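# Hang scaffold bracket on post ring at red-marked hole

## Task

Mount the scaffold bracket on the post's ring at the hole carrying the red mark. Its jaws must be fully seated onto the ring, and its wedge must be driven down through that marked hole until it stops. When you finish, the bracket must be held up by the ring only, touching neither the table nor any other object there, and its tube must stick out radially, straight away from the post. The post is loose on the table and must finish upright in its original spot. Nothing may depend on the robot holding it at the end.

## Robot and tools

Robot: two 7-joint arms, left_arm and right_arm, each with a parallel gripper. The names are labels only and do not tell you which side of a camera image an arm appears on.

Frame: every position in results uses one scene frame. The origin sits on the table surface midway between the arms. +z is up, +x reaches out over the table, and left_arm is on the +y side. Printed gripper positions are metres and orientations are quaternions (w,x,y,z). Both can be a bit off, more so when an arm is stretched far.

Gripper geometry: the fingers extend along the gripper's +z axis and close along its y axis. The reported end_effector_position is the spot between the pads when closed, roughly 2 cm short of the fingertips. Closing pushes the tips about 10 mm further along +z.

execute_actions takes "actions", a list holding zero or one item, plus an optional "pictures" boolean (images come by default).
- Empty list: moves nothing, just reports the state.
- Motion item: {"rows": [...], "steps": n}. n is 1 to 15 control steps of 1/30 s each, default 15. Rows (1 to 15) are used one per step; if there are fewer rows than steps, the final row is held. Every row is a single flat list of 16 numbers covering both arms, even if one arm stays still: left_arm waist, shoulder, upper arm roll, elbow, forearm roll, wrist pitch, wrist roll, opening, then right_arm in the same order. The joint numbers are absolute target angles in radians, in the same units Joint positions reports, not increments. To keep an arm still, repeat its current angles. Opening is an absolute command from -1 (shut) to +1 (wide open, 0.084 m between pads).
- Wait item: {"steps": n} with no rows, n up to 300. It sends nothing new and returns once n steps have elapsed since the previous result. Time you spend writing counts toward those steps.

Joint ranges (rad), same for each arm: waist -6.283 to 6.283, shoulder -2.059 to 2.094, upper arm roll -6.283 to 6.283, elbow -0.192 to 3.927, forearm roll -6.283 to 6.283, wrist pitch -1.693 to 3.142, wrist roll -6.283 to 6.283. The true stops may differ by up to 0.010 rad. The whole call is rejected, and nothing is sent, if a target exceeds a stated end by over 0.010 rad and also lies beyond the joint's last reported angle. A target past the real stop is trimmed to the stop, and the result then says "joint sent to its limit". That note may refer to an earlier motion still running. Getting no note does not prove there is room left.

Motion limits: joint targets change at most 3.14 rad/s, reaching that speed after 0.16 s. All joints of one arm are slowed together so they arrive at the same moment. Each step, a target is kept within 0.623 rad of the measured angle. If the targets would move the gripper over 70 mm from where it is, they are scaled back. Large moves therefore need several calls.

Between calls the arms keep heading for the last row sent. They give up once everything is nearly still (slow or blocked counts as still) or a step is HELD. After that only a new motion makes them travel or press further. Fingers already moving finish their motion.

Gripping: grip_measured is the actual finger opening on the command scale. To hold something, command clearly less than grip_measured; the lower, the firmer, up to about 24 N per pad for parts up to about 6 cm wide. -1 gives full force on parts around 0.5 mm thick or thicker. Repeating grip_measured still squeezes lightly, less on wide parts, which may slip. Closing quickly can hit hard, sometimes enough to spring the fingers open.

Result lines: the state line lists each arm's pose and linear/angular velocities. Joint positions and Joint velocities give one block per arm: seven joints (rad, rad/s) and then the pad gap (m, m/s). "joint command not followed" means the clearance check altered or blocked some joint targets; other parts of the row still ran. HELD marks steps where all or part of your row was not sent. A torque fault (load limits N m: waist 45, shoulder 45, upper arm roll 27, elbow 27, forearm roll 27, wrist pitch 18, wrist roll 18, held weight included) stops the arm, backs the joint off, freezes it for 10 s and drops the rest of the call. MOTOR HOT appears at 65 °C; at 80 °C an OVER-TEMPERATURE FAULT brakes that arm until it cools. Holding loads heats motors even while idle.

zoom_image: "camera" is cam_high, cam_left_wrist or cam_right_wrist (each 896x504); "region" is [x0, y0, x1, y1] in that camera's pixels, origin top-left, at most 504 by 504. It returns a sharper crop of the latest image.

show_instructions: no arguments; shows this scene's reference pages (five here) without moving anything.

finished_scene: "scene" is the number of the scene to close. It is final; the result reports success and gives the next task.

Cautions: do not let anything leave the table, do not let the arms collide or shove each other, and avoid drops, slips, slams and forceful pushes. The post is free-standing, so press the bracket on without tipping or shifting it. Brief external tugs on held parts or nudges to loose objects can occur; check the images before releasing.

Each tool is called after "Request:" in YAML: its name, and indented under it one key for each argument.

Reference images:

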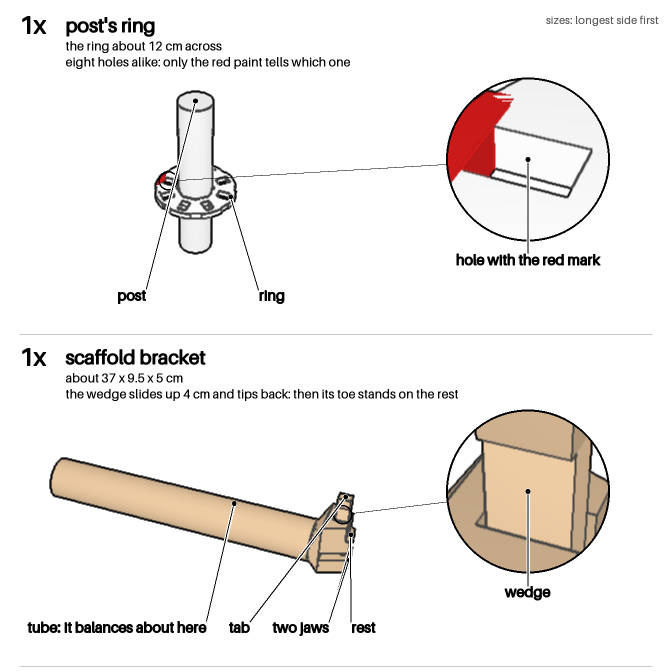

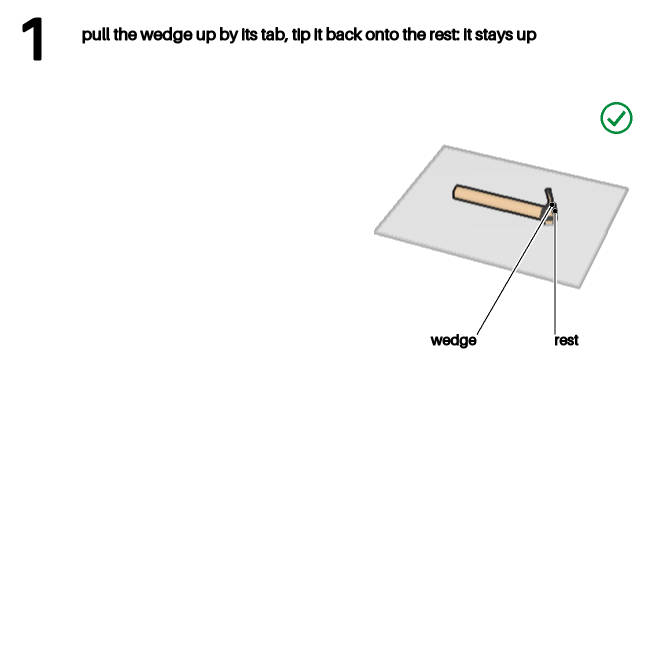

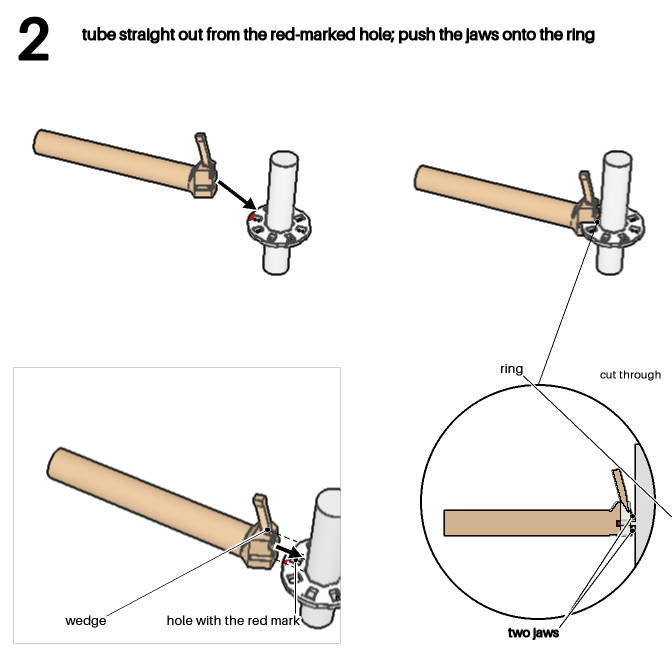

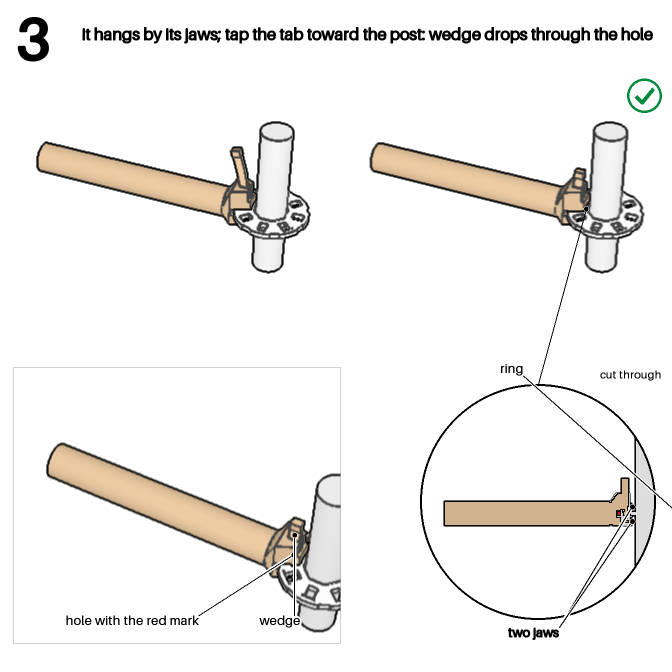

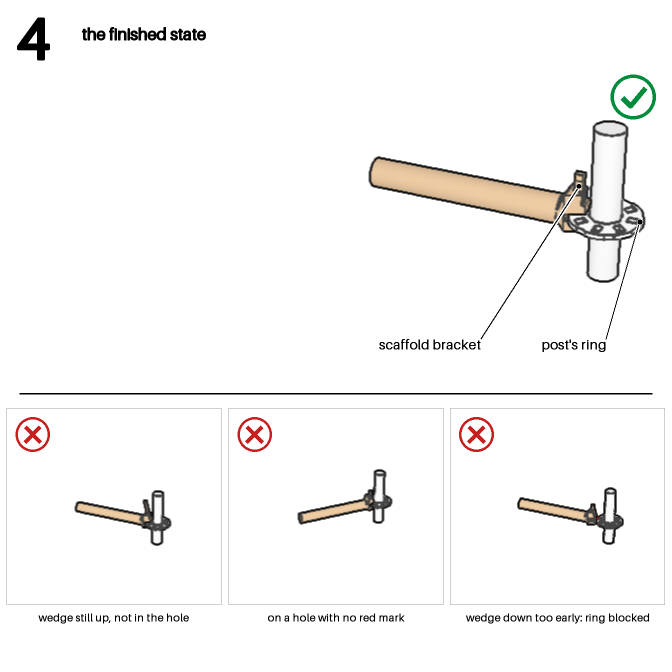

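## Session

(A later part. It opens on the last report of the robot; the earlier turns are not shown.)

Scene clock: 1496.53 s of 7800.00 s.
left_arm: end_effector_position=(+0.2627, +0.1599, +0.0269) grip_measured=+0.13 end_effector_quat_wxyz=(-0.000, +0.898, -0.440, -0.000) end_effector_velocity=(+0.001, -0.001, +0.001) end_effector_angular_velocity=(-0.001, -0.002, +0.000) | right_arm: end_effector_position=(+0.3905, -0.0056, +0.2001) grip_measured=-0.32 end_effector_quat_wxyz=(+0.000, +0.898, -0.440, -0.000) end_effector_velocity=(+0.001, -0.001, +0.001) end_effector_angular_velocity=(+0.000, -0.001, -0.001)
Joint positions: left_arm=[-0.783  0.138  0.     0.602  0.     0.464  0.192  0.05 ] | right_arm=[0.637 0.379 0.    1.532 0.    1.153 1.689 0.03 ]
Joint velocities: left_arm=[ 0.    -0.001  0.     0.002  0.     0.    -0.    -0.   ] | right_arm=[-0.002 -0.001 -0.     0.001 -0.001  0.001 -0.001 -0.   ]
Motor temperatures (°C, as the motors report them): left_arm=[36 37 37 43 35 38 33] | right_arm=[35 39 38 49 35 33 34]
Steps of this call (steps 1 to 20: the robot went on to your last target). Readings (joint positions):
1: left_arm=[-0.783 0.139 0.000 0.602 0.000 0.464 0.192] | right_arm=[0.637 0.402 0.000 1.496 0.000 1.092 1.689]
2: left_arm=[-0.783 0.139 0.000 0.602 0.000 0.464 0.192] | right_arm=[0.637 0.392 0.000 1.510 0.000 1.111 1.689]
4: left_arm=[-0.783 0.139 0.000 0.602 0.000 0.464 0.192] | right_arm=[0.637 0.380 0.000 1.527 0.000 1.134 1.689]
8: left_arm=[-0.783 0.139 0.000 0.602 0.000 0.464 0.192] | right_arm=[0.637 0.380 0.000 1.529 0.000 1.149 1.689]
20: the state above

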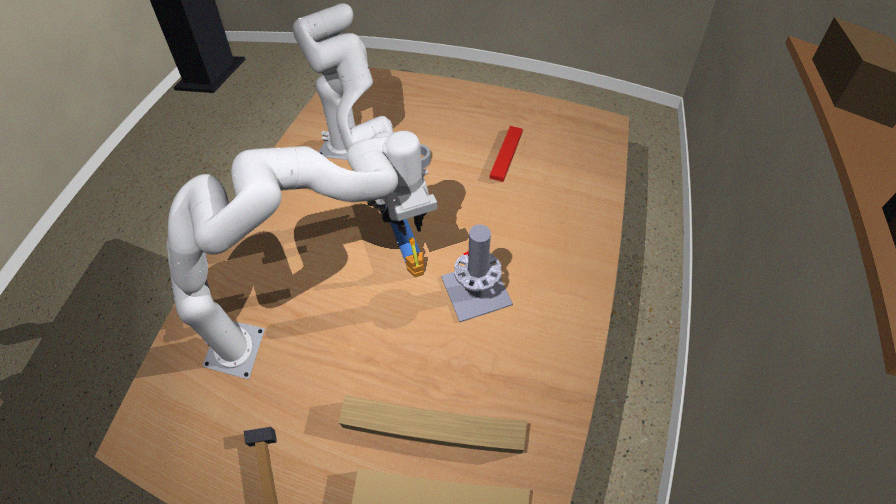

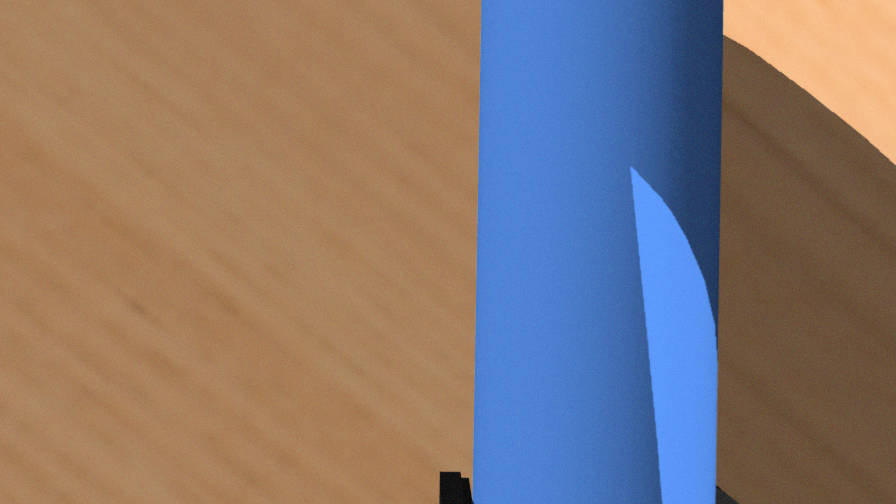

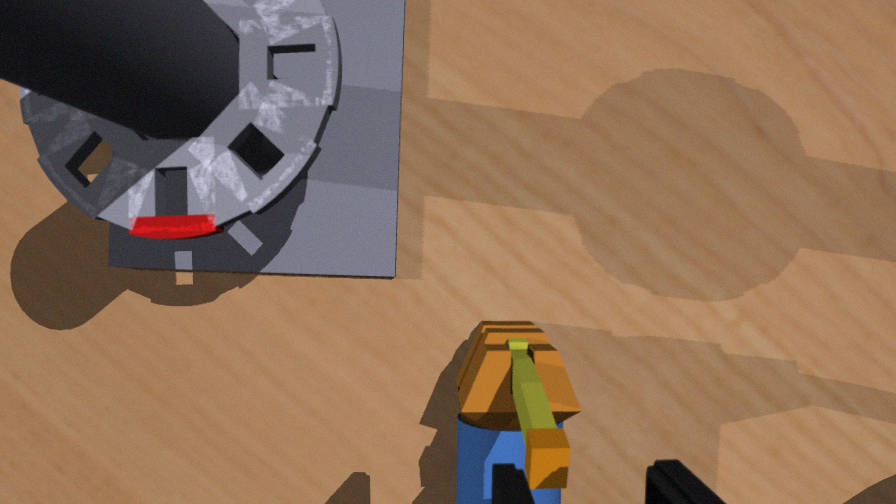

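Request:
execute_actions:
  actions:
    - {"rows": [ [-0.7827,0.1379,0,0.6023,0,0.4644,0.192,0.1, 0.625,0.363,0,1.518,0,1.155,1.683,-0.3], [-0.7827,0.1379,0,0.6023,0,0.4644,0.192,0.2, 0.60,0.33,0,1.488,0,1.158,1.67,-0.3], [-0.7827,0.1379,0,0.6023,0,0.4644,0.192,0.4, 0.57,0.285,0,1.447,0,1.162,1.652,-0.3], [-0.7827,0.1379,0,0.6023,0,0.4644,0.192,0.7, 0.54,0.242,0,1.408,0,1.166,1.635,-0.3], [-0.7827,0.1379,0,0.6023,0,0.4644,0.192,0.7, 0.51,0.2,0,1.37,0,1.17,1.618,-0.3], [-0.7827,0.1379,0,0.6023,0,0.4644,0.192,0.7, 0.48,0.157,0,1.331,0,1.174,1.601,-0.3], [-0.7827,0.1379,0,0.6023,0,0.4644,0.192,0.7, 0.45,0.114,0,1.293,0,1.179,1.584,-0.3], [-0.7827,0.1379,0,0.6023,0,0.4644,0.192,0.7, 0.42,0.071,0,1.254,0,1.183,1.567,-0.3], [-0.785,0.150,0,0.620,0,0.470,0.19,0.7, 0.39,0.028,0,1.216,0,1.188,1.551,-0.3], [-0.789,0.172,0,0.651,0,0.479,0.186,0.7, 0.36,-0.014,0,1.177,0,1.191,1.534,-0.3], [-0.795,0.205,0,0.700,0,0.495,0.18,0.7, 0.33,-0.057,0,1.139,0,1.196,1.517,-0.3], [-0.801,0.239,0,0.750,0,0.511,0.174,0.7, 0.31,-0.086,0,1.113,0,1.199,1.506,-0.3], [-0.8062,0.2722,0,0.8010,0,0.5288,0.1685,0.7, 0.3,-0.1,0,1.1,0,1.2,1.5,-0.3]], "steps": 15}
  pictures: false

Request:
execute_actions:
  actions:
    - {"rows": [ [-0.809,0.291,0,0.830,0,0.539,0.166,0.7, 0.3,-0.1,0,1.1,0,1.2,1.5,-0.3], [-0.811,0.306,0,0.854,0,0.548,0.164,0.7, 0.3,-0.1,0,1.1,0,1.2,1.5,-0.3], [-0.8135,0.323,0,0.881,0,0.558,0.1615,0.7, 0.3,-0.1,0,1.1,0,1.2,1.5,-0.3], [-0.816,0.340,0,0.908,0,0.568,0.159,0.7, 0.3,-0.1,0,1.1,0,1.2,1.5,-0.3], [-0.818,0.356,0,0.933,0,0.577,0.157,0.7, 0.3,-0.1,0,1.1,0,1.2,1.5,-0.3], [-0.820,0.372,0,0.958,0,0.586,0.155,0.7, 0.3,-0.1,0,1.1,0,1.2,1.5,-0.3]], "steps": 15}

Scene clock: 1543.37 s of 7800.00 s.
left_arm: end_effector_position=(+0.2833, +0.1338, +0.0272) grip_measured=+0.70 end_effector_quat_wxyz=(-0.000, +0.898, -0.440, -0.000) end_effector_velocity=(+0.177, -0.230, +0.013) end_effector_angular_velocity=(-0.048, -0.050, -0.019) | right_arm: end_effector_position=(+0.3960, -0.1719, +0.2526) grip_measured=-0.32 end_effector_quat_wxyz=(-0.001, +0.872, -0.490, +0.001) end_effector_velocity=(-0.083, -0.423, +0.088) end_effector_angular_velocity=(-0.002, +0.005, -0.291)
Joint positions: left_arm=[-0.797  0.219  0.     0.722  0.     0.503  0.178  0.073] | right_arm=[ 0.381  0.016 -0.002  1.207 -0.     1.188  1.546  0.03 ]
Joint velocities: left_arm=[-0.112  0.642 -0.011  0.992  0.001  0.281 -0.104  0.   ] | right_arm=[-0.684 -0.98   0.006 -0.888 -0.     0.097 -0.387 -0.   ]
Motor temperatures (°C, as the motors report them): left_arm=[36 37 37 43 35 38 33] | right_arm=[35 38 38 47 35 33 34]
Steps of this call (steps 1 to 15: the robot went on to your last target; steps 16 to 90: nothing new was sent; then 43.33 s passed at rest; steps 91 to 105: all 15 steps of this action). Readings (joint positions):
91: left_arm=[-0.783 0.138 -0.000 0.602 0.000 0.464 0.192] | right_arm=[0.636 0.379 0.000 1.532 0.000 1.154 1.689]
92: left_arm=[-0.783 0.138 0.000 0.602 0.000 0.465 0.192] | right_arm=[0.635 0.376 0.001 1.529 0.000 1.154 1.688]
94: left_arm=[-0.783 0.137 -0.000 0.602 0.000 0.465 0.192] | right_arm=[0.618 0.353 0.005 1.504 0.000 1.156 1.677]
98: left_arm=[-0.783 0.137 -0.000 0.602 0.000 0.465 0.192] | right_arm=[0.537 0.239 -0.002 1.406 -0.000 1.166 1.634]
105: the state above

Scene clock: 1543.87 s of 7800.00 s.
left_arm: end_effector_position=(+0.3208, +0.0852, +0.0267) grip_measured=+0.70 end_effector_quat_wxyz=(-0.000, +0.898, -0.440, -0.000) end_effector_velocity=(+0.006, -0.006, +0.001) end_effector_angular_velocity=(-0.000, -0.001, +0.002) | right_arm: end_effector_position=(+0.3825, -0.2196, +0.2600) grip_measured=-0.32 end_effector_quat_wxyz=(+0.000, +0.864, -0.504, -0.000) end_effector_velocity=(+0.001, -0.005, +0.002) end_effector_angular_velocity=(+0.002, -0.004, -0.010)
Joint positions: left_arm=[-0.82   0.37   0.     0.954 -0.     0.585  0.155  0.073] | right_arm=[ 0.301 -0.099  0.001  1.101  0.     1.2    1.5    0.03 ]
Joint velocities: left_arm=[-0.002  0.019  0.002  0.033  0.     0.013 -0.003  0.   ] | right_arm=[-0.006 -0.01  -0.005 -0.005 -0.     0.001 -0.     0.   ]
Motor temperatures (°C, as the motors report them): left_arm=[36 37 37 43 35 38 33] | right_arm=[35 38 38 47 35 33 34]
Steps of this call (steps 1 to 15: all 15 steps of this action). Readings (joint positions):
1: left_arm=[-0.800 0.238 -0.000 0.751 0.000 0.511 0.175] | right_arm=[0.359 -0.016 -0.002 1.177 -0.000 1.192 1.534]
2: left_arm=[-0.803 0.252 -0.001 0.774 0.000 0.518 0.172] | right_arm=[0.339 -0.045 -0.002 1.152 -0.000 1.195 1.523]
4: left_arm=[-0.808 0.282 -0.000 0.818 0.000 0.535 0.168] | right_arm=[0.315 -0.078 -0.004 1.124 -0.000 1.198 1.511]
8: left_arm=[-0.816 0.344 -0.000 0.914 0.000 0.570 0.159] | right_arm=[0.305 -0.094 0.002 1.105 0.000 1.199 1.502]
15: the state above

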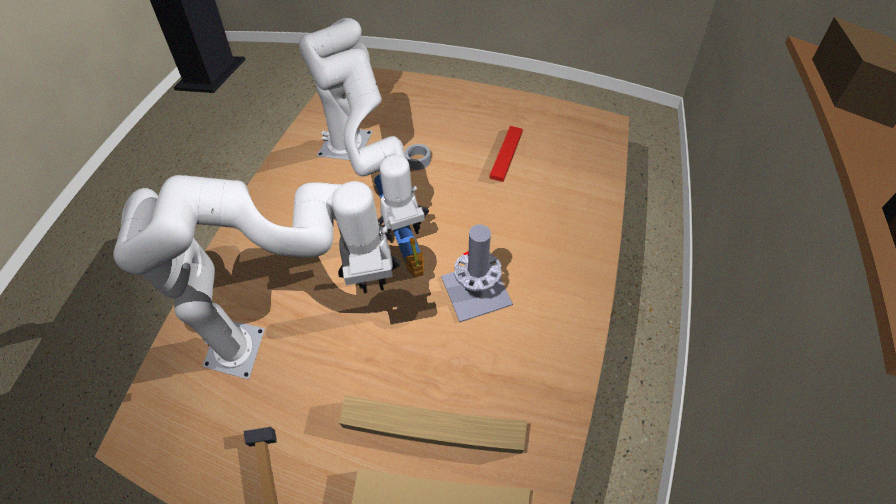

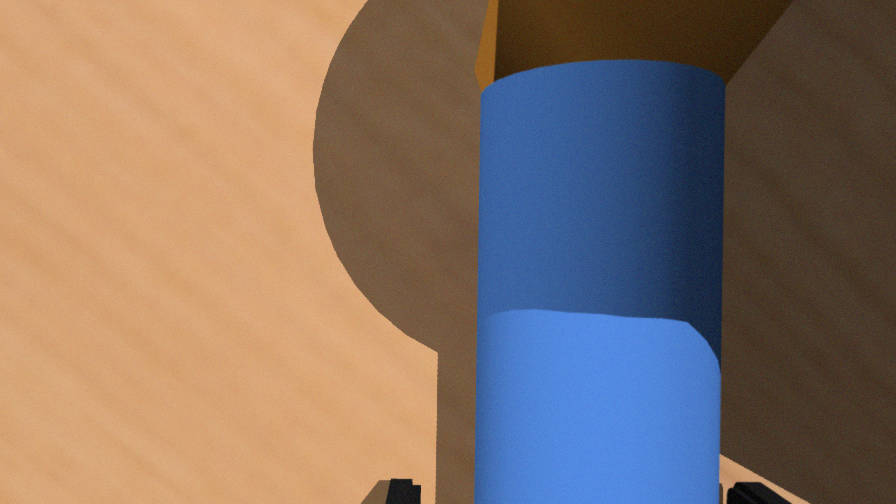

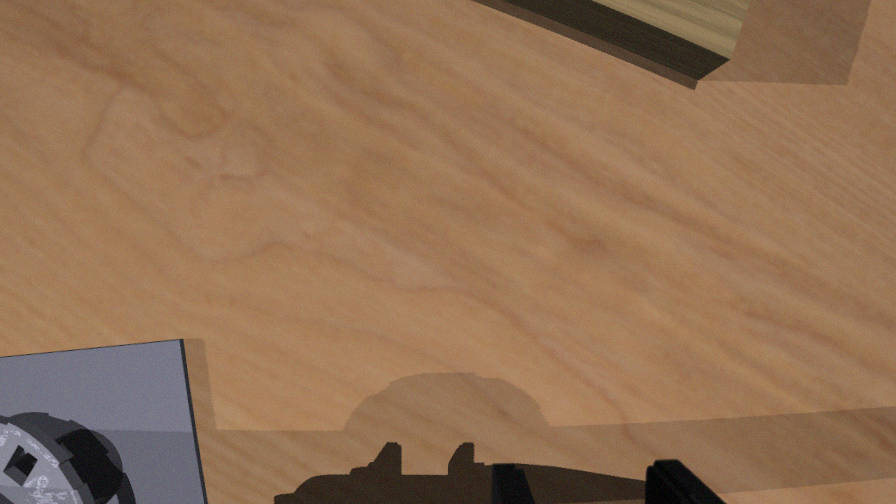

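Request:
zoom_image:
  camera: "cam_high"
  region: [360, 170, 480, 290]

Region (360, 170, 480, 290) of cam_high's 896x504 image, scaled by 4.200, with more detail than that image has.

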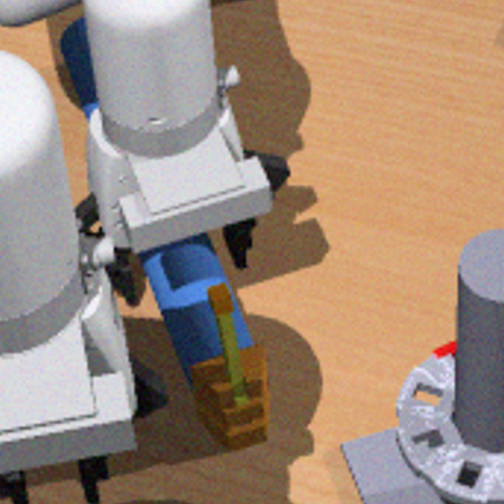

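Request:
execute_actions:
  actions:
    - {"rows": [ [-0.8212,0.381,0,0.972,0,0.591,0.1538,0.7, 0.3,-0.1,0,1.1,0,1.2,1.5,-0.3], [-0.8224,0.39,0,0.986,0,0.596,0.1525,0.7, 0.3,-0.1,0,1.1,0,1.2,1.5,-0.3], [-0.8236,0.4,0,1.0005,0,0.6005,0.1512,0.7, 0.3,-0.1,0,1.1,0,1.2,1.5,-0.3], [-0.8247,0.4089,0,1.0145,0,0.6056,0.15,0.7, 0.3,-0.1,0,1.1,0,1.2,1.5,-0.3], [-0.8247,0.4089,0,1.0145,0,0.6056,0.15,0.6, 0.3,-0.1,0,1.1,0,1.2,1.5,-0.3], [-0.8247,0.4089,0,1.0145,0,0.6056,0.15,0.5, 0.3,-0.1,0,1.1,0,1.2,1.5,-0.3], [-0.8247,0.4089,0,1.0145,0,0.6056,0.15,0.4, 0.3,-0.1,0,1.1,0,1.2,1.5,-0.3], [-0.8247,0.4089,0,1.0145,0,0.6056,0.15,0.35, 0.3,-0.1,0,1.1,0,1.2,1.5,-0.3]], "steps": 15}

Scene clock: 1568.27 s of 7800.00 s.
left_arm: end_effector_position=(+0.3299, +0.0732, +0.0260) grip_measured=+0.34 end_effector_quat_wxyz=(-0.000, +0.898, -0.440, -0.000) end_effector_velocity=(+0.002, -0.003, +0.001) end_effector_angular_velocity=(-0.003, -0.003, -0.000) | right_arm: end_effector_position=(+0.3827, -0.2203, +0.2604) grip_measured=-0.32 end_effector_quat_wxyz=(-0.000, +0.863, -0.505, -0.000) end_effector_velocity=(-0.001, +0.001, -0.000) end_effector_angular_velocity=(+0.000, +0.001, +0.002)
Joint positions: left_arm=[-0.825  0.408  0.     1.014 -0.     0.605  0.15   0.059] | right_arm=[ 0.3  -0.1   0.    1.1  -0.    1.2   1.5   0.03]
Joint velocities: left_arm=[-0.001  0.003 -0.001  0.009 -0.     0.002 -0.001  0.   ] | right_arm=[ 0.003  0.001 -0.    -0.     0.    -0.    -0.     0.   ]
Motor temperatures (°C, as the motors report them): left_arm=[36 38 37 44 35 38 33] | right_arm=[35 37 38 47 35 33 34]
Steps of this call (steps 1 to 15: the robot went on to your last target; steps 16 to 90: nothing new was sent; then 20.90 s passed at rest; steps 91 to 105: all 15 steps of this action). Readings (joint positions):
91: left_arm=[-0.820 0.372 0.000 0.958 -0.000 0.586 0.155] | right_arm=[0.300 -0.100 0.000 1.100 -0.000 1.200 1.500]
92: left_arm=[-0.820 0.374 0.000 0.961 -0.000 0.587 0.155] | right_arm=[0.300 -0.100 -0.000 1.100 -0.000 1.200 1.500]
94: left_arm=[-0.821 0.384 0.000 0.976 -0.000 0.593 0.153] | right_arm=[0.300 -0.100 -0.000 1.100 0.000 1.200 1.500]
98: left_arm=[-0.824 0.404 -0.000 1.008 0.000 0.603 0.151] | right_arm=[0.300 -0.100 0.000 1.100 0.000 1.200 1.500]
105: the state above

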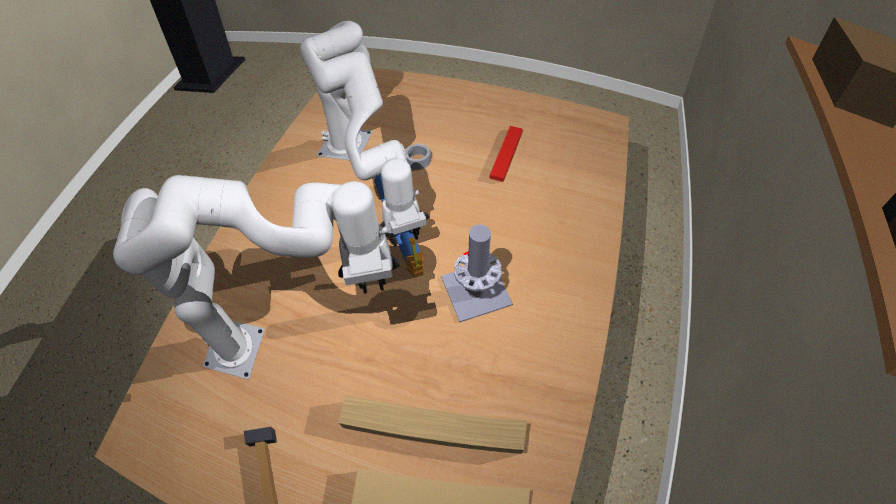

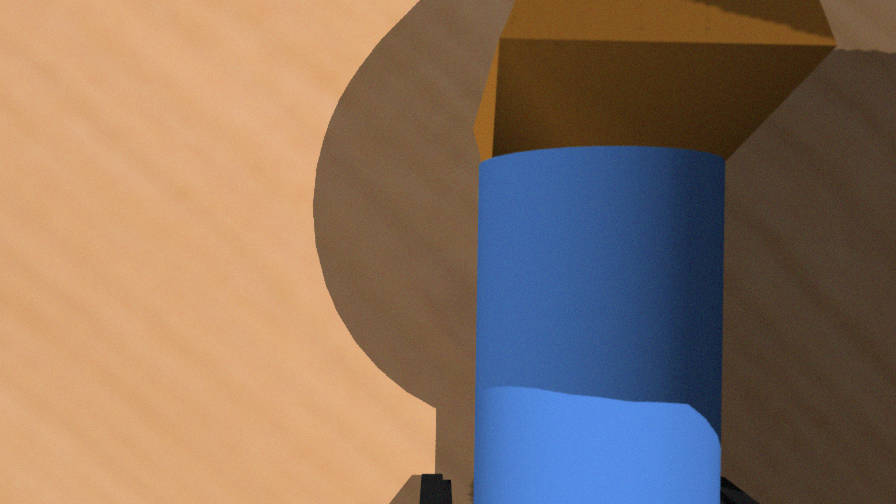

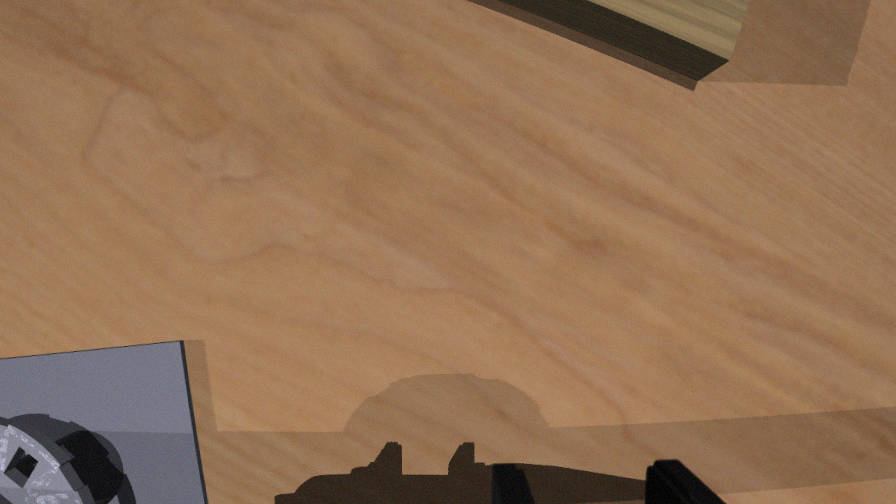

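Request:
execute_actions:
  actions:
    - {"rows": [ [-0.8247,0.4089,0,1.0145,0,0.6056,0.15,0.28, 0.3,-0.1,0,1.1,0,1.2,1.5,-0.3], [-0.8247,0.4089,0,1.0145,0,0.6056,0.15,0.22, 0.3,-0.1,0,1.1,0,1.2,1.5,-0.3], [-0.8247,0.4089,0,1.0145,0,0.6056,0.15,0.16, 0.3,-0.1,0,1.1,0,1.2,1.5,-0.3], [-0.8247,0.4089,0,1.0145,0,0.6056,0.15,0.1, 0.3,-0.1,0,1.1,0,1.2,1.5,-0.3], [-0.8247,0.4089,0,1.0145,0,0.6056,0.15,0.0, 0.3,-0.1,0,1.1,0,1.2,1.5,-0.3], [-0.8247,0.4089,0,1.0145,0,0.6056,0.15,-0.3, 0.3,-0.1,0,1.1,0,1.2,1.5,-0.3], [-0.8247,0.4089,0,1.0145,0,0.6056,0.15,-1, 0.3,-0.1,0,1.1,0,1.2,1.5,-0.3]], "steps": 15}
  pictures: false

Request:
execute_actions:
  actions:
    - {"rows": [ [-0.8247,0.4075,0,1.0146,0,0.6071,0.15,-1, 0.3,-0.1,0,1.1,0,1.2,1.5,-0.3], [-0.8247,0.4055,0,1.0147,0,0.6092,0.15,-1, 0.3,-0.1,0,1.1,0,1.2,1.5,-0.3], [-0.8247,0.403,0,1.0148,0,0.6118,0.15,-1, 0.3,-0.1,0,1.1,0,1.2,1.5,-0.3], [-0.8247,0.400,0,1.015,0,0.615,0.15,-1, 0.3,-0.1,0,1.1,0,1.2,1.5,-0.3], [-0.8247,0.396,0,1.0152,0,0.6192,0.15,-1, 0.3,-0.1,0,1.1,0,1.2,1.5,-0.3], [-0.8247,0.391,0,1.0156,0,0.6246,0.15,-1, 0.3,-0.1,0,1.1,0,1.2,1.5,-0.3], [-0.8247,0.385,0,1.0161,0,0.6311,0.15,-1, 0.3,-0.1,0,1.1,0,1.2,1.5,-0.3], [-0.8247,0.378,0,1.0168,0,0.6388,0.15,-1, 0.3,-0.1,0,1.1,0,1.2,1.5,-0.3], [-0.8247,0.3708,0,1.0177,0,0.6469,0.15,-1, 0.3,-0.1,0,1.1,0,1.2,1.5,-0.3], [-0.8247,0.3635,0,1.0187,0,0.6552,0.15,-1, 0.3,-0.1,0,1.1,0,1.2,1.5,-0.3], [-0.8247,0.356,0,1.0198,0,0.6638,0.15,-1, 0.3,-0.1,0,1.1,0,1.2,1.5,-0.3], [-0.8247,0.349,0,1.021,0,0.672,0.15,-1, 0.3,-0.1,0,1.1,0,1.2,1.5,-0.3], [-0.8247,0.342,0,1.0222,0,0.6802,0.15,-1, 0.3,-0.1,0,1.1,0,1.2,1.5,-0.3], [-0.8247,0.3344,0,1.0236,0,0.6892,0.15,-1, 0.3,-0.1,0,1.1,0,1.2,1.5,-0.3], [-0.8247,0.3265,0,1.0254,0,0.6989,0.15,-1, 0.3,-0.1,0,1.1,0,1.2,1.5,-0.3]], "steps": 15}
  pictures: false

Request:
execute_actions:
  actions:
    - {"rows": [ [-0.8247,0.3185,0,1.0273,0,0.7088,0.15,-1, 0.3,-0.1,0,1.1,0,1.2,1.5,-0.3], [-0.8247,0.3105,0,1.0294,0,0.7189,0.15,-1, 0.3,-0.1,0,1.1,0,1.2,1.5,-0.3], [-0.8247,0.3025,0,1.0316,0,0.7291,0.15,-1, 0.3,-0.1,0,1.1,0,1.2,1.5,-0.3], [-0.8247,0.2945,0,1.034,0,0.7395,0.15,-1, 0.3,-0.1,0,1.1,0,1.2,1.5,-0.3], [-0.8247,0.2867,0,1.0366,0,0.7499,0.15,-1, 0.3,-0.1,0,1.1,0,1.2,1.5,-0.3], [-0.8247,0.279,0,1.0394,0,0.7604,0.15,-1, 0.3,-0.1,0,1.1,0,1.2,1.5,-0.3], [-0.8247,0.2715,0,1.0423,0,0.7708,0.15,-1, 0.3,-0.1,0,1.1,0,1.2,1.5,-0.3], [-0.8247,0.264,0,1.0454,0,0.7814,0.15,-1, 0.3,-0.1,0,1.1,0,1.2,1.5,-0.3], [-0.8247,0.257,0,1.0485,0,0.7915,0.15,-1, 0.3,-0.1,0,1.1,0,1.2,1.5,-0.3], [-0.8247,0.25,0,1.0518,0,0.8018,0.15,-1, 0.3,-0.1,0,1.1,0,1.2,1.5,-0.3], [-0.8247,0.244,0,1.0548,0,0.8108,0.15,-1, 0.3,-0.1,0,1.1,0,1.2,1.5,-0.3], [-0.8247,0.2385,0,1.0577,0,0.8192,0.15,-1, 0.3,-0.1,0,1.1,0,1.2,1.5,-0.3], [-0.8247,0.234,0,1.0601,0,0.8261,0.15,-1, 0.3,-0.1,0,1.1,0,1.2,1.5,-0.3], [-0.8247,0.231,0,1.0618,0,0.8308,0.15,-1, 0.3,-0.1,0,1.1,0,1.2,1.5,-0.3], [-0.8247,0.2293,0,1.0627,0,0.8334,0.15,-1, 0.3,-0.1,0,1.1,0,1.2,1.5,-0.3]], "steps": 15}

Scene clock: 1604.60 s of 7800.00 s.
left_arm: end_effector_position=(+0.3299, +0.0729, +0.0261) grip_measured=+0.13 end_effector_quat_wxyz=(+0.000, +0.898, -0.440, -0.000) end_effector_velocity=(+0.000, +0.000, -0.000) end_effector_angular_velocity=(+0.000, +0.000, -0.000) | right_arm: end_effector_position=(+0.3827, -0.2203, +0.2604) grip_measured=-0.32 end_effector_quat_wxyz=(-0.000, +0.863, -0.505, -0.000) end_effector_velocity=(-0.000, +0.000, -0.000) end_effector_angular_velocity=(-0.000, +0.000, -0.002)
Joint positions: left_arm=[-0.825  0.409 -0.     1.014 -0.     0.606  0.15   0.05 ] | right_arm=[ 0.3  -0.1  -0.    1.1  -0.    1.2   1.5   0.03]
Joint velocities: left_arm=[ 0.001  0.    -0.    -0.001  0.001 -0.     0.    -0.   ] | right_arm=[ 0.     0.    -0.    -0.     0.    -0.     0.002 -0.   ]
Motor temperatures (°C, as the motors report them): left_arm=[36 38 37 44 35 38 33] | right_arm=[35 37 38 47 35 33 34]
Steps of this call (steps 1 to 15: the robot went on to your last target; steps 16 to 90: nothing new was sent; then 32.83 s passed at rest; steps 91 to 105: all 15 steps of this action). Readings (joint positions):
91: left_arm=[-0.825 0.409 0.000 1.015 -0.000 0.606 0.150] | right_arm=[0.300 -0.100 -0.000 1.100 -0.000 1.200 1.500]
92: left_arm=[-0.825 0.409 0.000 1.015 0.000 0.606 0.150] | right_arm=[0.300 -0.100 -0.000 1.100 0.000 1.200 1.500]
94: left_arm=[-0.825 0.409 -0.000 1.015 -0.000 0.606 0.150] | right_arm=[0.300 -0.100 -0.000 1.100 0.000 1.200 1.500]
98: left_arm=[-0.825 0.409 -0.000 1.014 -0.000 0.606 0.150] | right_arm=[0.300 -0.100 -0.000 1.100 0.000 1.200 1.500]
105: the state above

Scene clock: 1605.10 s of 7800.00 s.
left_arm: end_effector_position=(+0.3301, +0.0729, +0.0525) grip_measured=+0.13 end_effector_quat_wxyz=(-0.000, +0.898, -0.440, -0.000) end_effector_velocity=(+0.007, -0.006, +0.110) end_effector_angular_velocity=(-0.018, -0.019, +0.002) | right_arm: end_effector_position=(+0.3827, -0.2203, +0.2604) grip_measured=-0.32 end_effector_quat_wxyz=(-0.000, +0.863, -0.505, -0.000) end_effector_velocity=(+0.000, +0.000, -0.001) end_effector_angular_velocity=(-0.000, +0.001, +0.001)
Joint positions: left_arm=[-0.825  0.351 -0.     1.021  0.     0.671  0.15   0.05 ] | right_arm=[ 0.3  -0.1  -0.    1.1  -0.    1.2   1.5   0.03]
Joint velocities: left_arm=[ 0.001 -0.223  0.     0.049 -0.     0.246 -0.    -0.   ] | right_arm=[ 0.001  0.002 -0.001  0.     0.     0.    -0.001 -0.   ]
Motor temperatures (°C, as the motors report them): left_arm=[36 38 37 44 35 38 33] | right_arm=[35 37 38 47 35 33 34]
Steps of this call (steps 1 to 15: all 15 steps of this action). Readings (joint positions):
1: left_arm=[-0.825 0.409 -0.000 1.014 -0.000 0.606 0.150] | right_arm=[0.300 -0.100 0.000 1.100 -0.000 1.200 1.500]
2: left_arm=[-0.825 0.409 -0.000 1.015 -0.000 0.606 0.150] | right_arm=[0.300 -0.100 0.000 1.100 0.000 1.200 1.500]
4: left_arm=[-0.825 0.408 -0.000 1.014 0.000 0.608 0.150] | right_arm=[0.300 -0.100 0.000 1.100 0.000 1.200 1.500]
8: left_arm=[-0.825 0.398 0.000 1.010 0.000 0.623 0.150] | right_arm=[0.300 -0.100 0.000 1.100 0.000 1.200 1.500]
15: the state above

Scene clock: 1605.60 s of 7800.00 s.
left_arm: end_effector_position=(+0.3304, +0.0726, +0.1092) grip_measured=+0.13 end_effector_quat_wxyz=(+0.000, +0.898, -0.440, +0.001) end_effector_velocity=(+0.002, -0.003, +0.086) end_effector_angular_velocity=(-0.010, -0.010, -0.001) | right_arm: end_effector_position=(+0.3827, -0.2203, +0.2604) grip_measured=-0.32 end_effector_quat_wxyz=(-0.000, +0.863, -0.505, -0.000) end_effector_velocity=(-0.000, +0.000, -0.000) end_effector_angular_velocity=(-0.000, +0.000, +0.002)
Joint positions: left_arm=[-0.825  0.241 -0.     1.057 -0.     0.814  0.15   0.05 ] | right_arm=[ 0.3  -0.1   0.    1.1  -0.    1.2   1.5   0.03]
Joint velocities: left_arm=[-0.001 -0.146 -0.     0.078  0.     0.21  -0.     0.   ] | right_arm=[ 0.001  0.    -0.     0.    -0.     0.    -0.001 -0.   ]
Motor temperatures (°C, as the motors report them): left_arm=[36 38 37 44 35 38 33] | right_arm=[35 37 38 47 35 33 34]
Steps of this call (steps 1 to 15: all 15 steps of this action). Readings (joint positions):
1: left_arm=[-0.825 0.343 -0.000 1.023 0.000 0.679 0.150] | right_arm=[0.300 -0.100 0.000 1.100 0.000 1.200 1.500]
2: left_arm=[-0.825 0.336 -0.000 1.024 0.000 0.688 0.150] | right_arm=[0.300 -0.100 -0.000 1.100 0.000 1.200 1.500]
4: left_arm=[-0.825 0.321 0.000 1.027 0.000 0.707 0.150] | right_arm=[0.300 -0.100 0.000 1.100 -0.000 1.200 1.500]
8: left_arm=[-0.825 0.289 0.000 1.036 -0.000 0.747 0.150] | right_arm=[0.300 -0.100 0.000 1.100 -0.000 1.200 1.500]
15: the state above

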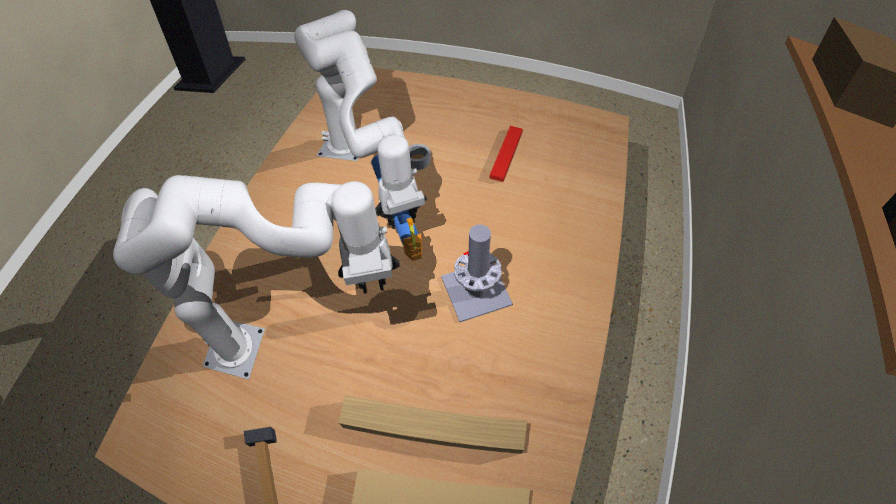

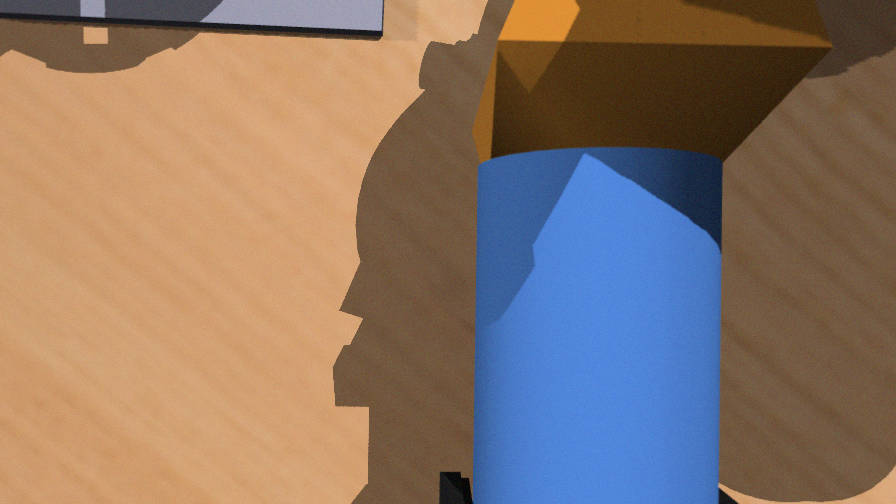

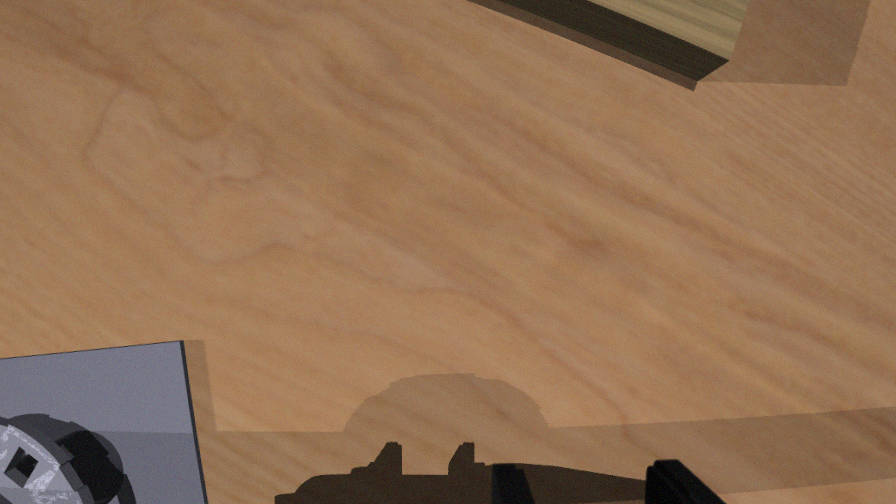

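Request:
execute_actions:
  actions:
    - {"rows": [ [-0.8232,0.2299,0,1.0636,0,0.8337,0.1515,-1, 0.3,-0.1,0,1.1,0,1.2,1.5,-0.6], [-0.8202,0.2312,0,1.0654,0,0.8342,0.1545,-1, 0.3,-0.1,0,1.1,0,1.2,1.5,-0.9], [-0.8156,0.2331,0,1.0680,0,0.8349,0.1591,-1, 0.3,-0.1,0,1.1,0,1.2,1.5,-1], [-0.8096,0.2356,0,1.0716,0,0.8360,0.1651,-1, 0.3,-0.1,0,1.1,0,1.2,1.5,-1], [-0.8020,0.2387,0,1.0761,0,0.8374,0.1727,-1, 0.3,-0.1,0,1.1,0,1.2,1.5,-1], [-0.7929,0.2424,0,1.0814,0,0.8390,0.1818,-1, 0.3,-0.1,0,1.1,0,1.2,1.5,-1], [-0.7838,0.2462,0,1.0867,0,0.8405,0.1909,-1, 0.3,-0.1,0,1.1,0,1.2,1.5,-1], [-0.7747,0.2500,0,1.0921,0,0.8421,0.2000,-1, 0.3,-0.1,0,1.1,0,1.2,1.5,-1], [-0.7656,0.2537,0,1.0974,0,0.8437,0.2091,-1, 0.3,-0.1,0,1.1,0,1.2,1.5,-1], [-0.7565,0.2575,0,1.1028,0,0.8453,0.2182,-1, 0.3,-0.1,0,1.1,0,1.2,1.5,-1], [-0.7475,0.2612,0,1.1081,0,0.8469,0.2272,-1, 0.305,-0.093,0,1.109,0,1.202,1.503,-1], [-0.7384,0.2650,0,1.1134,0,0.8484,0.2363,-1, 0.315,-0.079,0,1.128,0,1.207,1.508,-1], [-0.7293,0.2687,0,1.1188,0,0.8501,0.2454,-1, 0.33,-0.057,0,1.156,0,1.213,1.516,-1], [-0.7202,0.2725,0,1.1241,0,0.8516,0.2545,-1, 0.347,-0.033,0,1.188,0,1.221,1.525,-1], [-0.7111,0.2763,0,1.1295,0,0.8532,0.2636,-1, 0.364,-0.009,0,1.219,0,1.228,1.534,-1]], "steps": 15}
  pictures: false

Request:
execute_actions:
  actions:
    - {"rows": [ [-0.7020,0.2800,0,1.1348,0,0.8548,0.2727,-1, 0.381,0.015,0,1.251,0,1.236,1.543,-1], [-0.6929,0.2838,0,1.1401,0,0.8563,0.2818,-1, 0.398,0.039,0,1.282,0,1.243,1.552,-1], [-0.6838,0.2875,0,1.1455,0,0.8580,0.2909,-1, 0.415,0.063,0,1.314,0,1.251,1.561,-1], [-0.6747,0.2913,0,1.1508,0,0.8595,0.3000,-1, 0.432,0.087,0,1.346,0,1.259,1.57,-1], [-0.6657,0.2950,0,1.1562,0,0.8612,0.3090,-1, 0.449,0.112,0,1.377,0,1.265,1.579,-1], [-0.6566,0.2988,0,1.1615,0,0.8627,0.3181,-1, 0.466,0.136,0,1.409,0,1.273,1.589,-1], [-0.6475,0.3025,0,1.1668,0,0.8643,0.3272,-1, 0.483,0.16,0,1.441,0,1.281,1.598,-1], [-0.6384,0.3063,0,1.1722,0,0.8659,0.3363,-1, 0.5,0.184,0,1.472,0,1.288,1.607,-1], [-0.6293,0.3101,0,1.1775,0,0.8674,0.3454,-1, 0.517,0.208,0,1.504,0,1.296,1.616,-1], [-0.6202,0.3138,0,1.1829,0,0.8691,0.3545,-1, 0.534,0.232,0,1.536,0,1.304,1.625,-1], [-0.6126,0.3169,0,1.1873,0,0.8704,0.3621,-1, 0.551,0.256,0,1.567,0,1.311,1.634,-1], [-0.6066,0.3194,0,1.1909,0,0.8715,0.3681,-1, 0.568,0.28,0,1.599,0,1.319,1.643,-1], [-0.6020,0.3213,0,1.1935,0,0.8722,0.3727,-1, 0.585,0.305,0,1.631,0,1.326,1.652,-1], [-0.5990,0.3226,0,1.1953,0,0.8727,0.3757,-1, 0.602,0.329,0,1.662,0,1.333,1.661,-1], [-0.5975,0.3232,0,1.1962,0,0.8730,0.3772,-1, 0.6163,0.349,0,1.689,0,1.34,1.6687,-1]], "steps": 15}
  pictures: false

Request:
execute_actions:
  actions:
    - {"steps": 25}

Scene clock: 1657.67 s of 7800.00 s.
left_arm: end_effector_position=(+0.3677, +0.0979, +0.1162) grip_measured=+0.13 end_effector_quat_wxyz=(-0.000, +0.899, -0.439, +0.000) end_effector_velocity=(+0.111, +0.079, +0.000) end_effector_angular_velocity=(-0.001, +0.003, -0.010) | right_arm: end_effector_position=(+0.3870, -0.2103, +0.2630) grip_measured=-1.00 end_effector_quat_wxyz=(-0.000, +0.865, -0.502, +0.000) end_effector_velocity=(+0.063, +0.177, +0.035) end_effector_angular_velocity=(+0.003, -0.007, +0.133)
Joint positions: left_arm=[-0.74   0.264  0.001  1.112  0.     0.848  0.234  0.05 ] | right_arm=[ 0.318 -0.074 -0.002  1.135 -0.     1.209  1.51   0.   ]
Joint velocities: left_arm=[ 0.266  0.111 -0.009  0.158 -0.001  0.047  0.267  0.   ] | right_arm=[ 0.294  0.426 -0.005  0.562 -0.     0.129  0.156  0.   ]
Motor temperatures (°C, as the motors report them): left_arm=[36 39 37 48 35 39 33] | right_arm=[35 37 38 47 35 33 34]
Steps of this call (steps 1 to 30: the robot went on to your last target; steps 31 to 90: nothing new was sent; then 48.57 s passed at rest; steps 91 to 105: all 15 steps of this action). Readings (joint positions):
91: left_arm=[-0.825 0.229 -0.000 1.063 0.000 0.833 0.150] | right_arm=[0.300 -0.100 0.000 1.100 -0.000 1.200 1.500]
92: left_arm=[-0.824 0.229 -0.000 1.063 -0.000 0.834 0.151] | right_arm=[0.300 -0.100 0.000 1.100 0.000 1.200 1.500]
94: left_arm=[-0.821 0.231 -0.001 1.065 -0.000 0.834 0.154] | right_arm=[0.300 -0.100 -0.000 1.100 0.000 1.200 1.500]
98: left_arm=[-0.801 0.240 -0.001 1.077 -0.000 0.838 0.175] | right_arm=[0.300 -0.100 -0.000 1.100 0.000 1.200 1.500]
105: the state above

Scene clock: 1658.17 s of 7800.00 s.
left_arm: end_effector_position=(+0.4210, +0.1430, +0.1160) grip_measured=+0.13 end_effector_quat_wxyz=(-0.000, +0.899, -0.439, +0.000) end_effector_velocity=(+0.067, +0.069, -0.001) end_effector_angular_velocity=(+0.004, -0.003, +0.023) | right_arm: end_effector_position=(+0.4036, -0.0558, +0.2725) grip_measured=-1.00 end_effector_quat_wxyz=(-0.000, +0.892, -0.452, -0.000) end_effector_velocity=(-0.028, +0.341, -0.013) end_effector_angular_velocity=(+0.001, -0.003, +0.239)
Joint positions: left_arm=[-0.61   0.318  0.001  1.188  0.     0.87   0.363  0.05 ] | right_arm=[0.555 0.262 0.    1.575 0.    1.313 1.636 0.   ]
Joint velocities: left_arm=[ 0.163  0.064  0.014  0.091  0.001  0.026  0.152 -0.   ] | right_arm=[ 0.506  0.72  -0.001  0.942 -0.001  0.219  0.267  0.   ]
Motor temperatures (°C, as the motors report them): left_arm=[36 39 37 48 35 39 33] | right_arm=[35 37 38 47 35 33 34]
Steps of this call (steps 1 to 15: all 15 steps of this action). Readings (joint positions):
1: left_arm=[-0.731 0.268 0.001 1.118 0.000 0.850 0.243] | right_arm=[0.329 -0.058 -0.002 1.156 -0.000 1.214 1.516]
2: left_arm=[-0.722 0.272 0.001 1.123 0.000 0.851 0.252] | right_arm=[0.342 -0.039 -0.001 1.181 -0.000 1.219 1.523]
4: left_arm=[-0.704 0.279 0.000 1.133 0.000 0.854 0.270] | right_arm=[0.372 0.003 -0.000 1.235 -0.000 1.232 1.538]
8: left_arm=[-0.668 0.294 0.000 1.155 0.000 0.861 0.307] | right_arm=[0.437 0.095 0.001 1.355 0.000 1.260 1.573]
15: the state above

Scene clock: 1659.00 s of 7800.00 s.
left_arm: end_effector_position=(+0.4256, +0.1471, +0.1160) grip_measured=+0.13 end_effector_quat_wxyz=(+0.000, +0.898, -0.440, -0.000) end_effector_velocity=(+0.001, +0.000, +0.000) end_effector_angular_velocity=(-0.000, -0.001, +0.001) | right_arm: end_effector_position=(+0.3980, -0.0147, +0.2700) grip_measured=-1.00 end_effector_quat_wxyz=(-0.000, +0.898, -0.440, +0.000) end_effector_velocity=(-0.001, +0.001, +0.000) end_effector_angular_velocity=(-0.000, -0.001, +0.002)
Joint positions: left_arm=[-0.598  0.323 -0.     1.196 -0.     0.873  0.377  0.05 ] | right_arm=[ 0.616  0.349 -0.     1.689 -0.     1.34   1.669  0.   ]
Joint velocities: left_arm=[ 0.     0.     0.001  0.001  0.    -0.     0.    -0.   ] | right_arm=[ 0.002  0.     0.     0.001 -0.001 -0.     0.001  0.   ]
Motor temperatures (°C, as the motors report them): left_arm=[36 39 37 48 35 39 33] | right_arm=[35 37 38 47 35 33 34]
Steps of this call (steps 1 to 25: the robot went on to your last target). Readings (joint positions):
1: left_arm=[-0.606 0.320 0.002 1.191 0.000 0.871 0.368] | right_arm=[0.572 0.286 0.000 1.606 0.000 1.320 1.645]
2: left_arm=[-0.602 0.321 0.002 1.193 0.000 0.872 0.371] | right_arm=[0.587 0.307 0.001 1.633 0.000 1.326 1.652]
4: left_arm=[-0.600 0.322 0.001 1.194 0.000 0.872 0.374] | right_arm=[0.606 0.332 0.004 1.663 0.000 1.334 1.661]
8: left_arm=[-0.599 0.323 -0.002 1.196 -0.000 0.873 0.377] | right_arm=[0.613 0.344 -0.001 1.683 -0.000 1.339 1.667]
25: the state above

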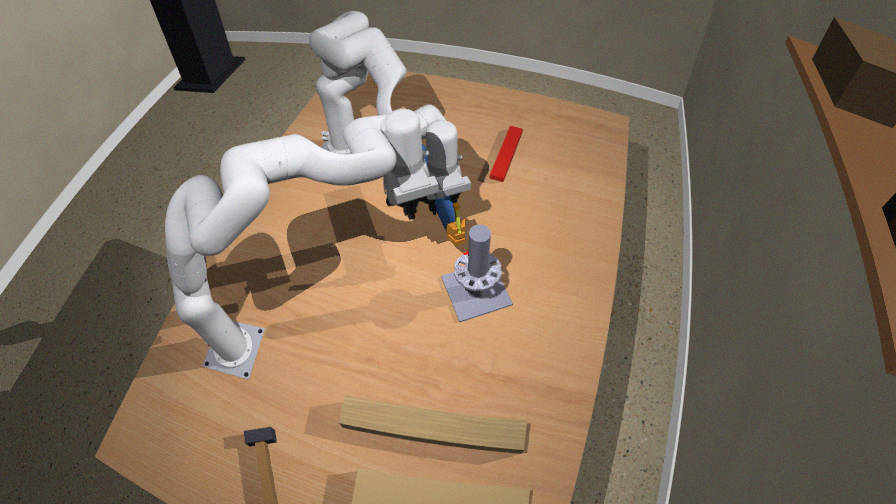

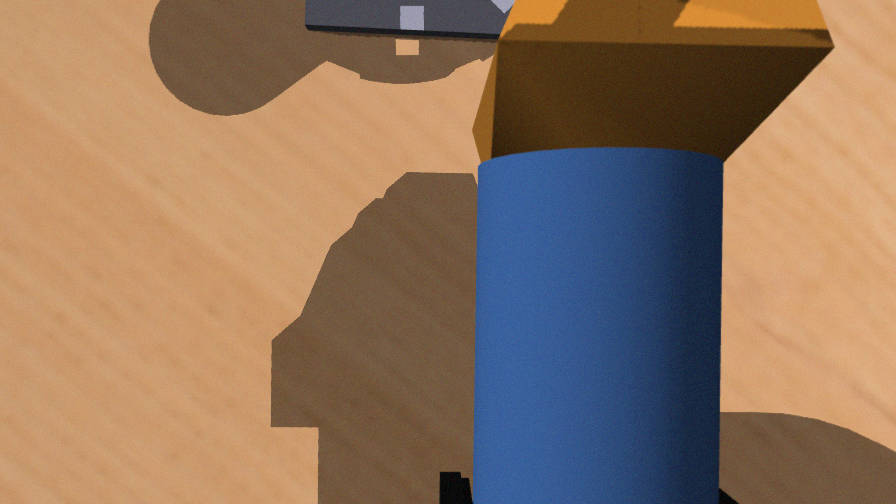

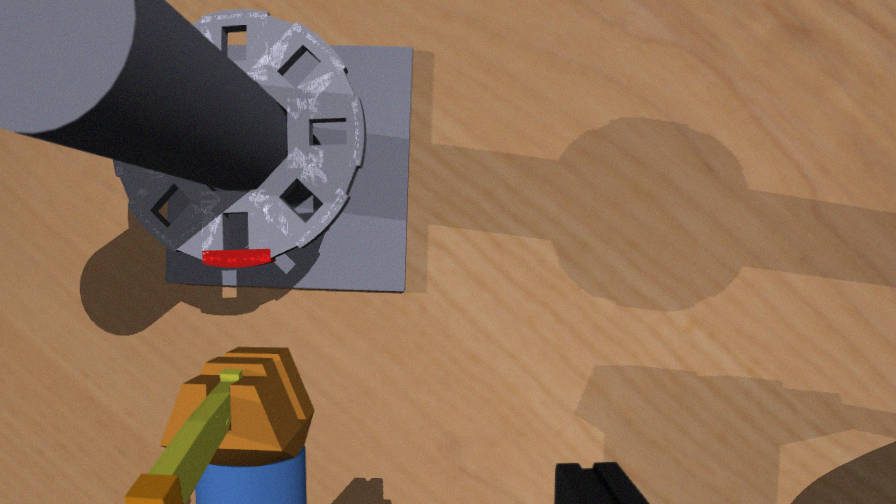

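Request:
zoom_image:
  camera: "cam_right_wrist"
  region: [120, 190, 400, 504]

Request:
zoom_image:
  camera: "cam_right_wrist"
  region: [100, 0, 400, 300]

Region (120, 190, 400, 504) of cam_right_wrist's 896x504 image, scaled by 1.605, with more detail than that image has; it fills the left 449 columns of this view, and the rest is white.

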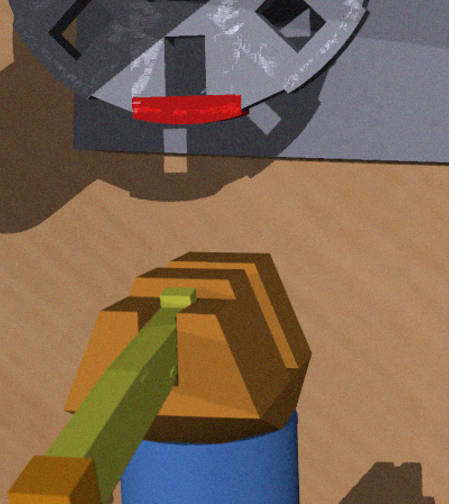

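Region (100, 0, 400, 300) of cam_right_wrist's 896x504 image, scaled by 1.680, with more detail than that image has.

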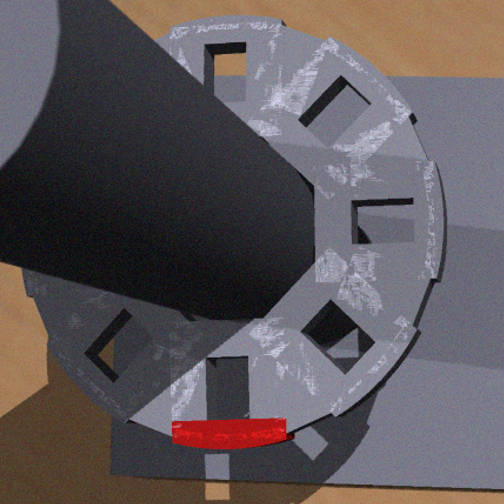

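Request:
zoom_image:
  camera: "cam_high"
  region: [420, 190, 520, 300]

Region (420, 190, 520, 300) of cam_high's 896x504 image, scaled by 4.582, with more detail than that image has; it fills the left 458 columns of this view, and the rest is white.

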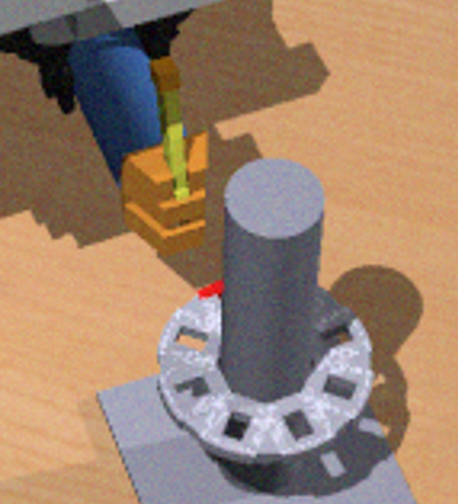

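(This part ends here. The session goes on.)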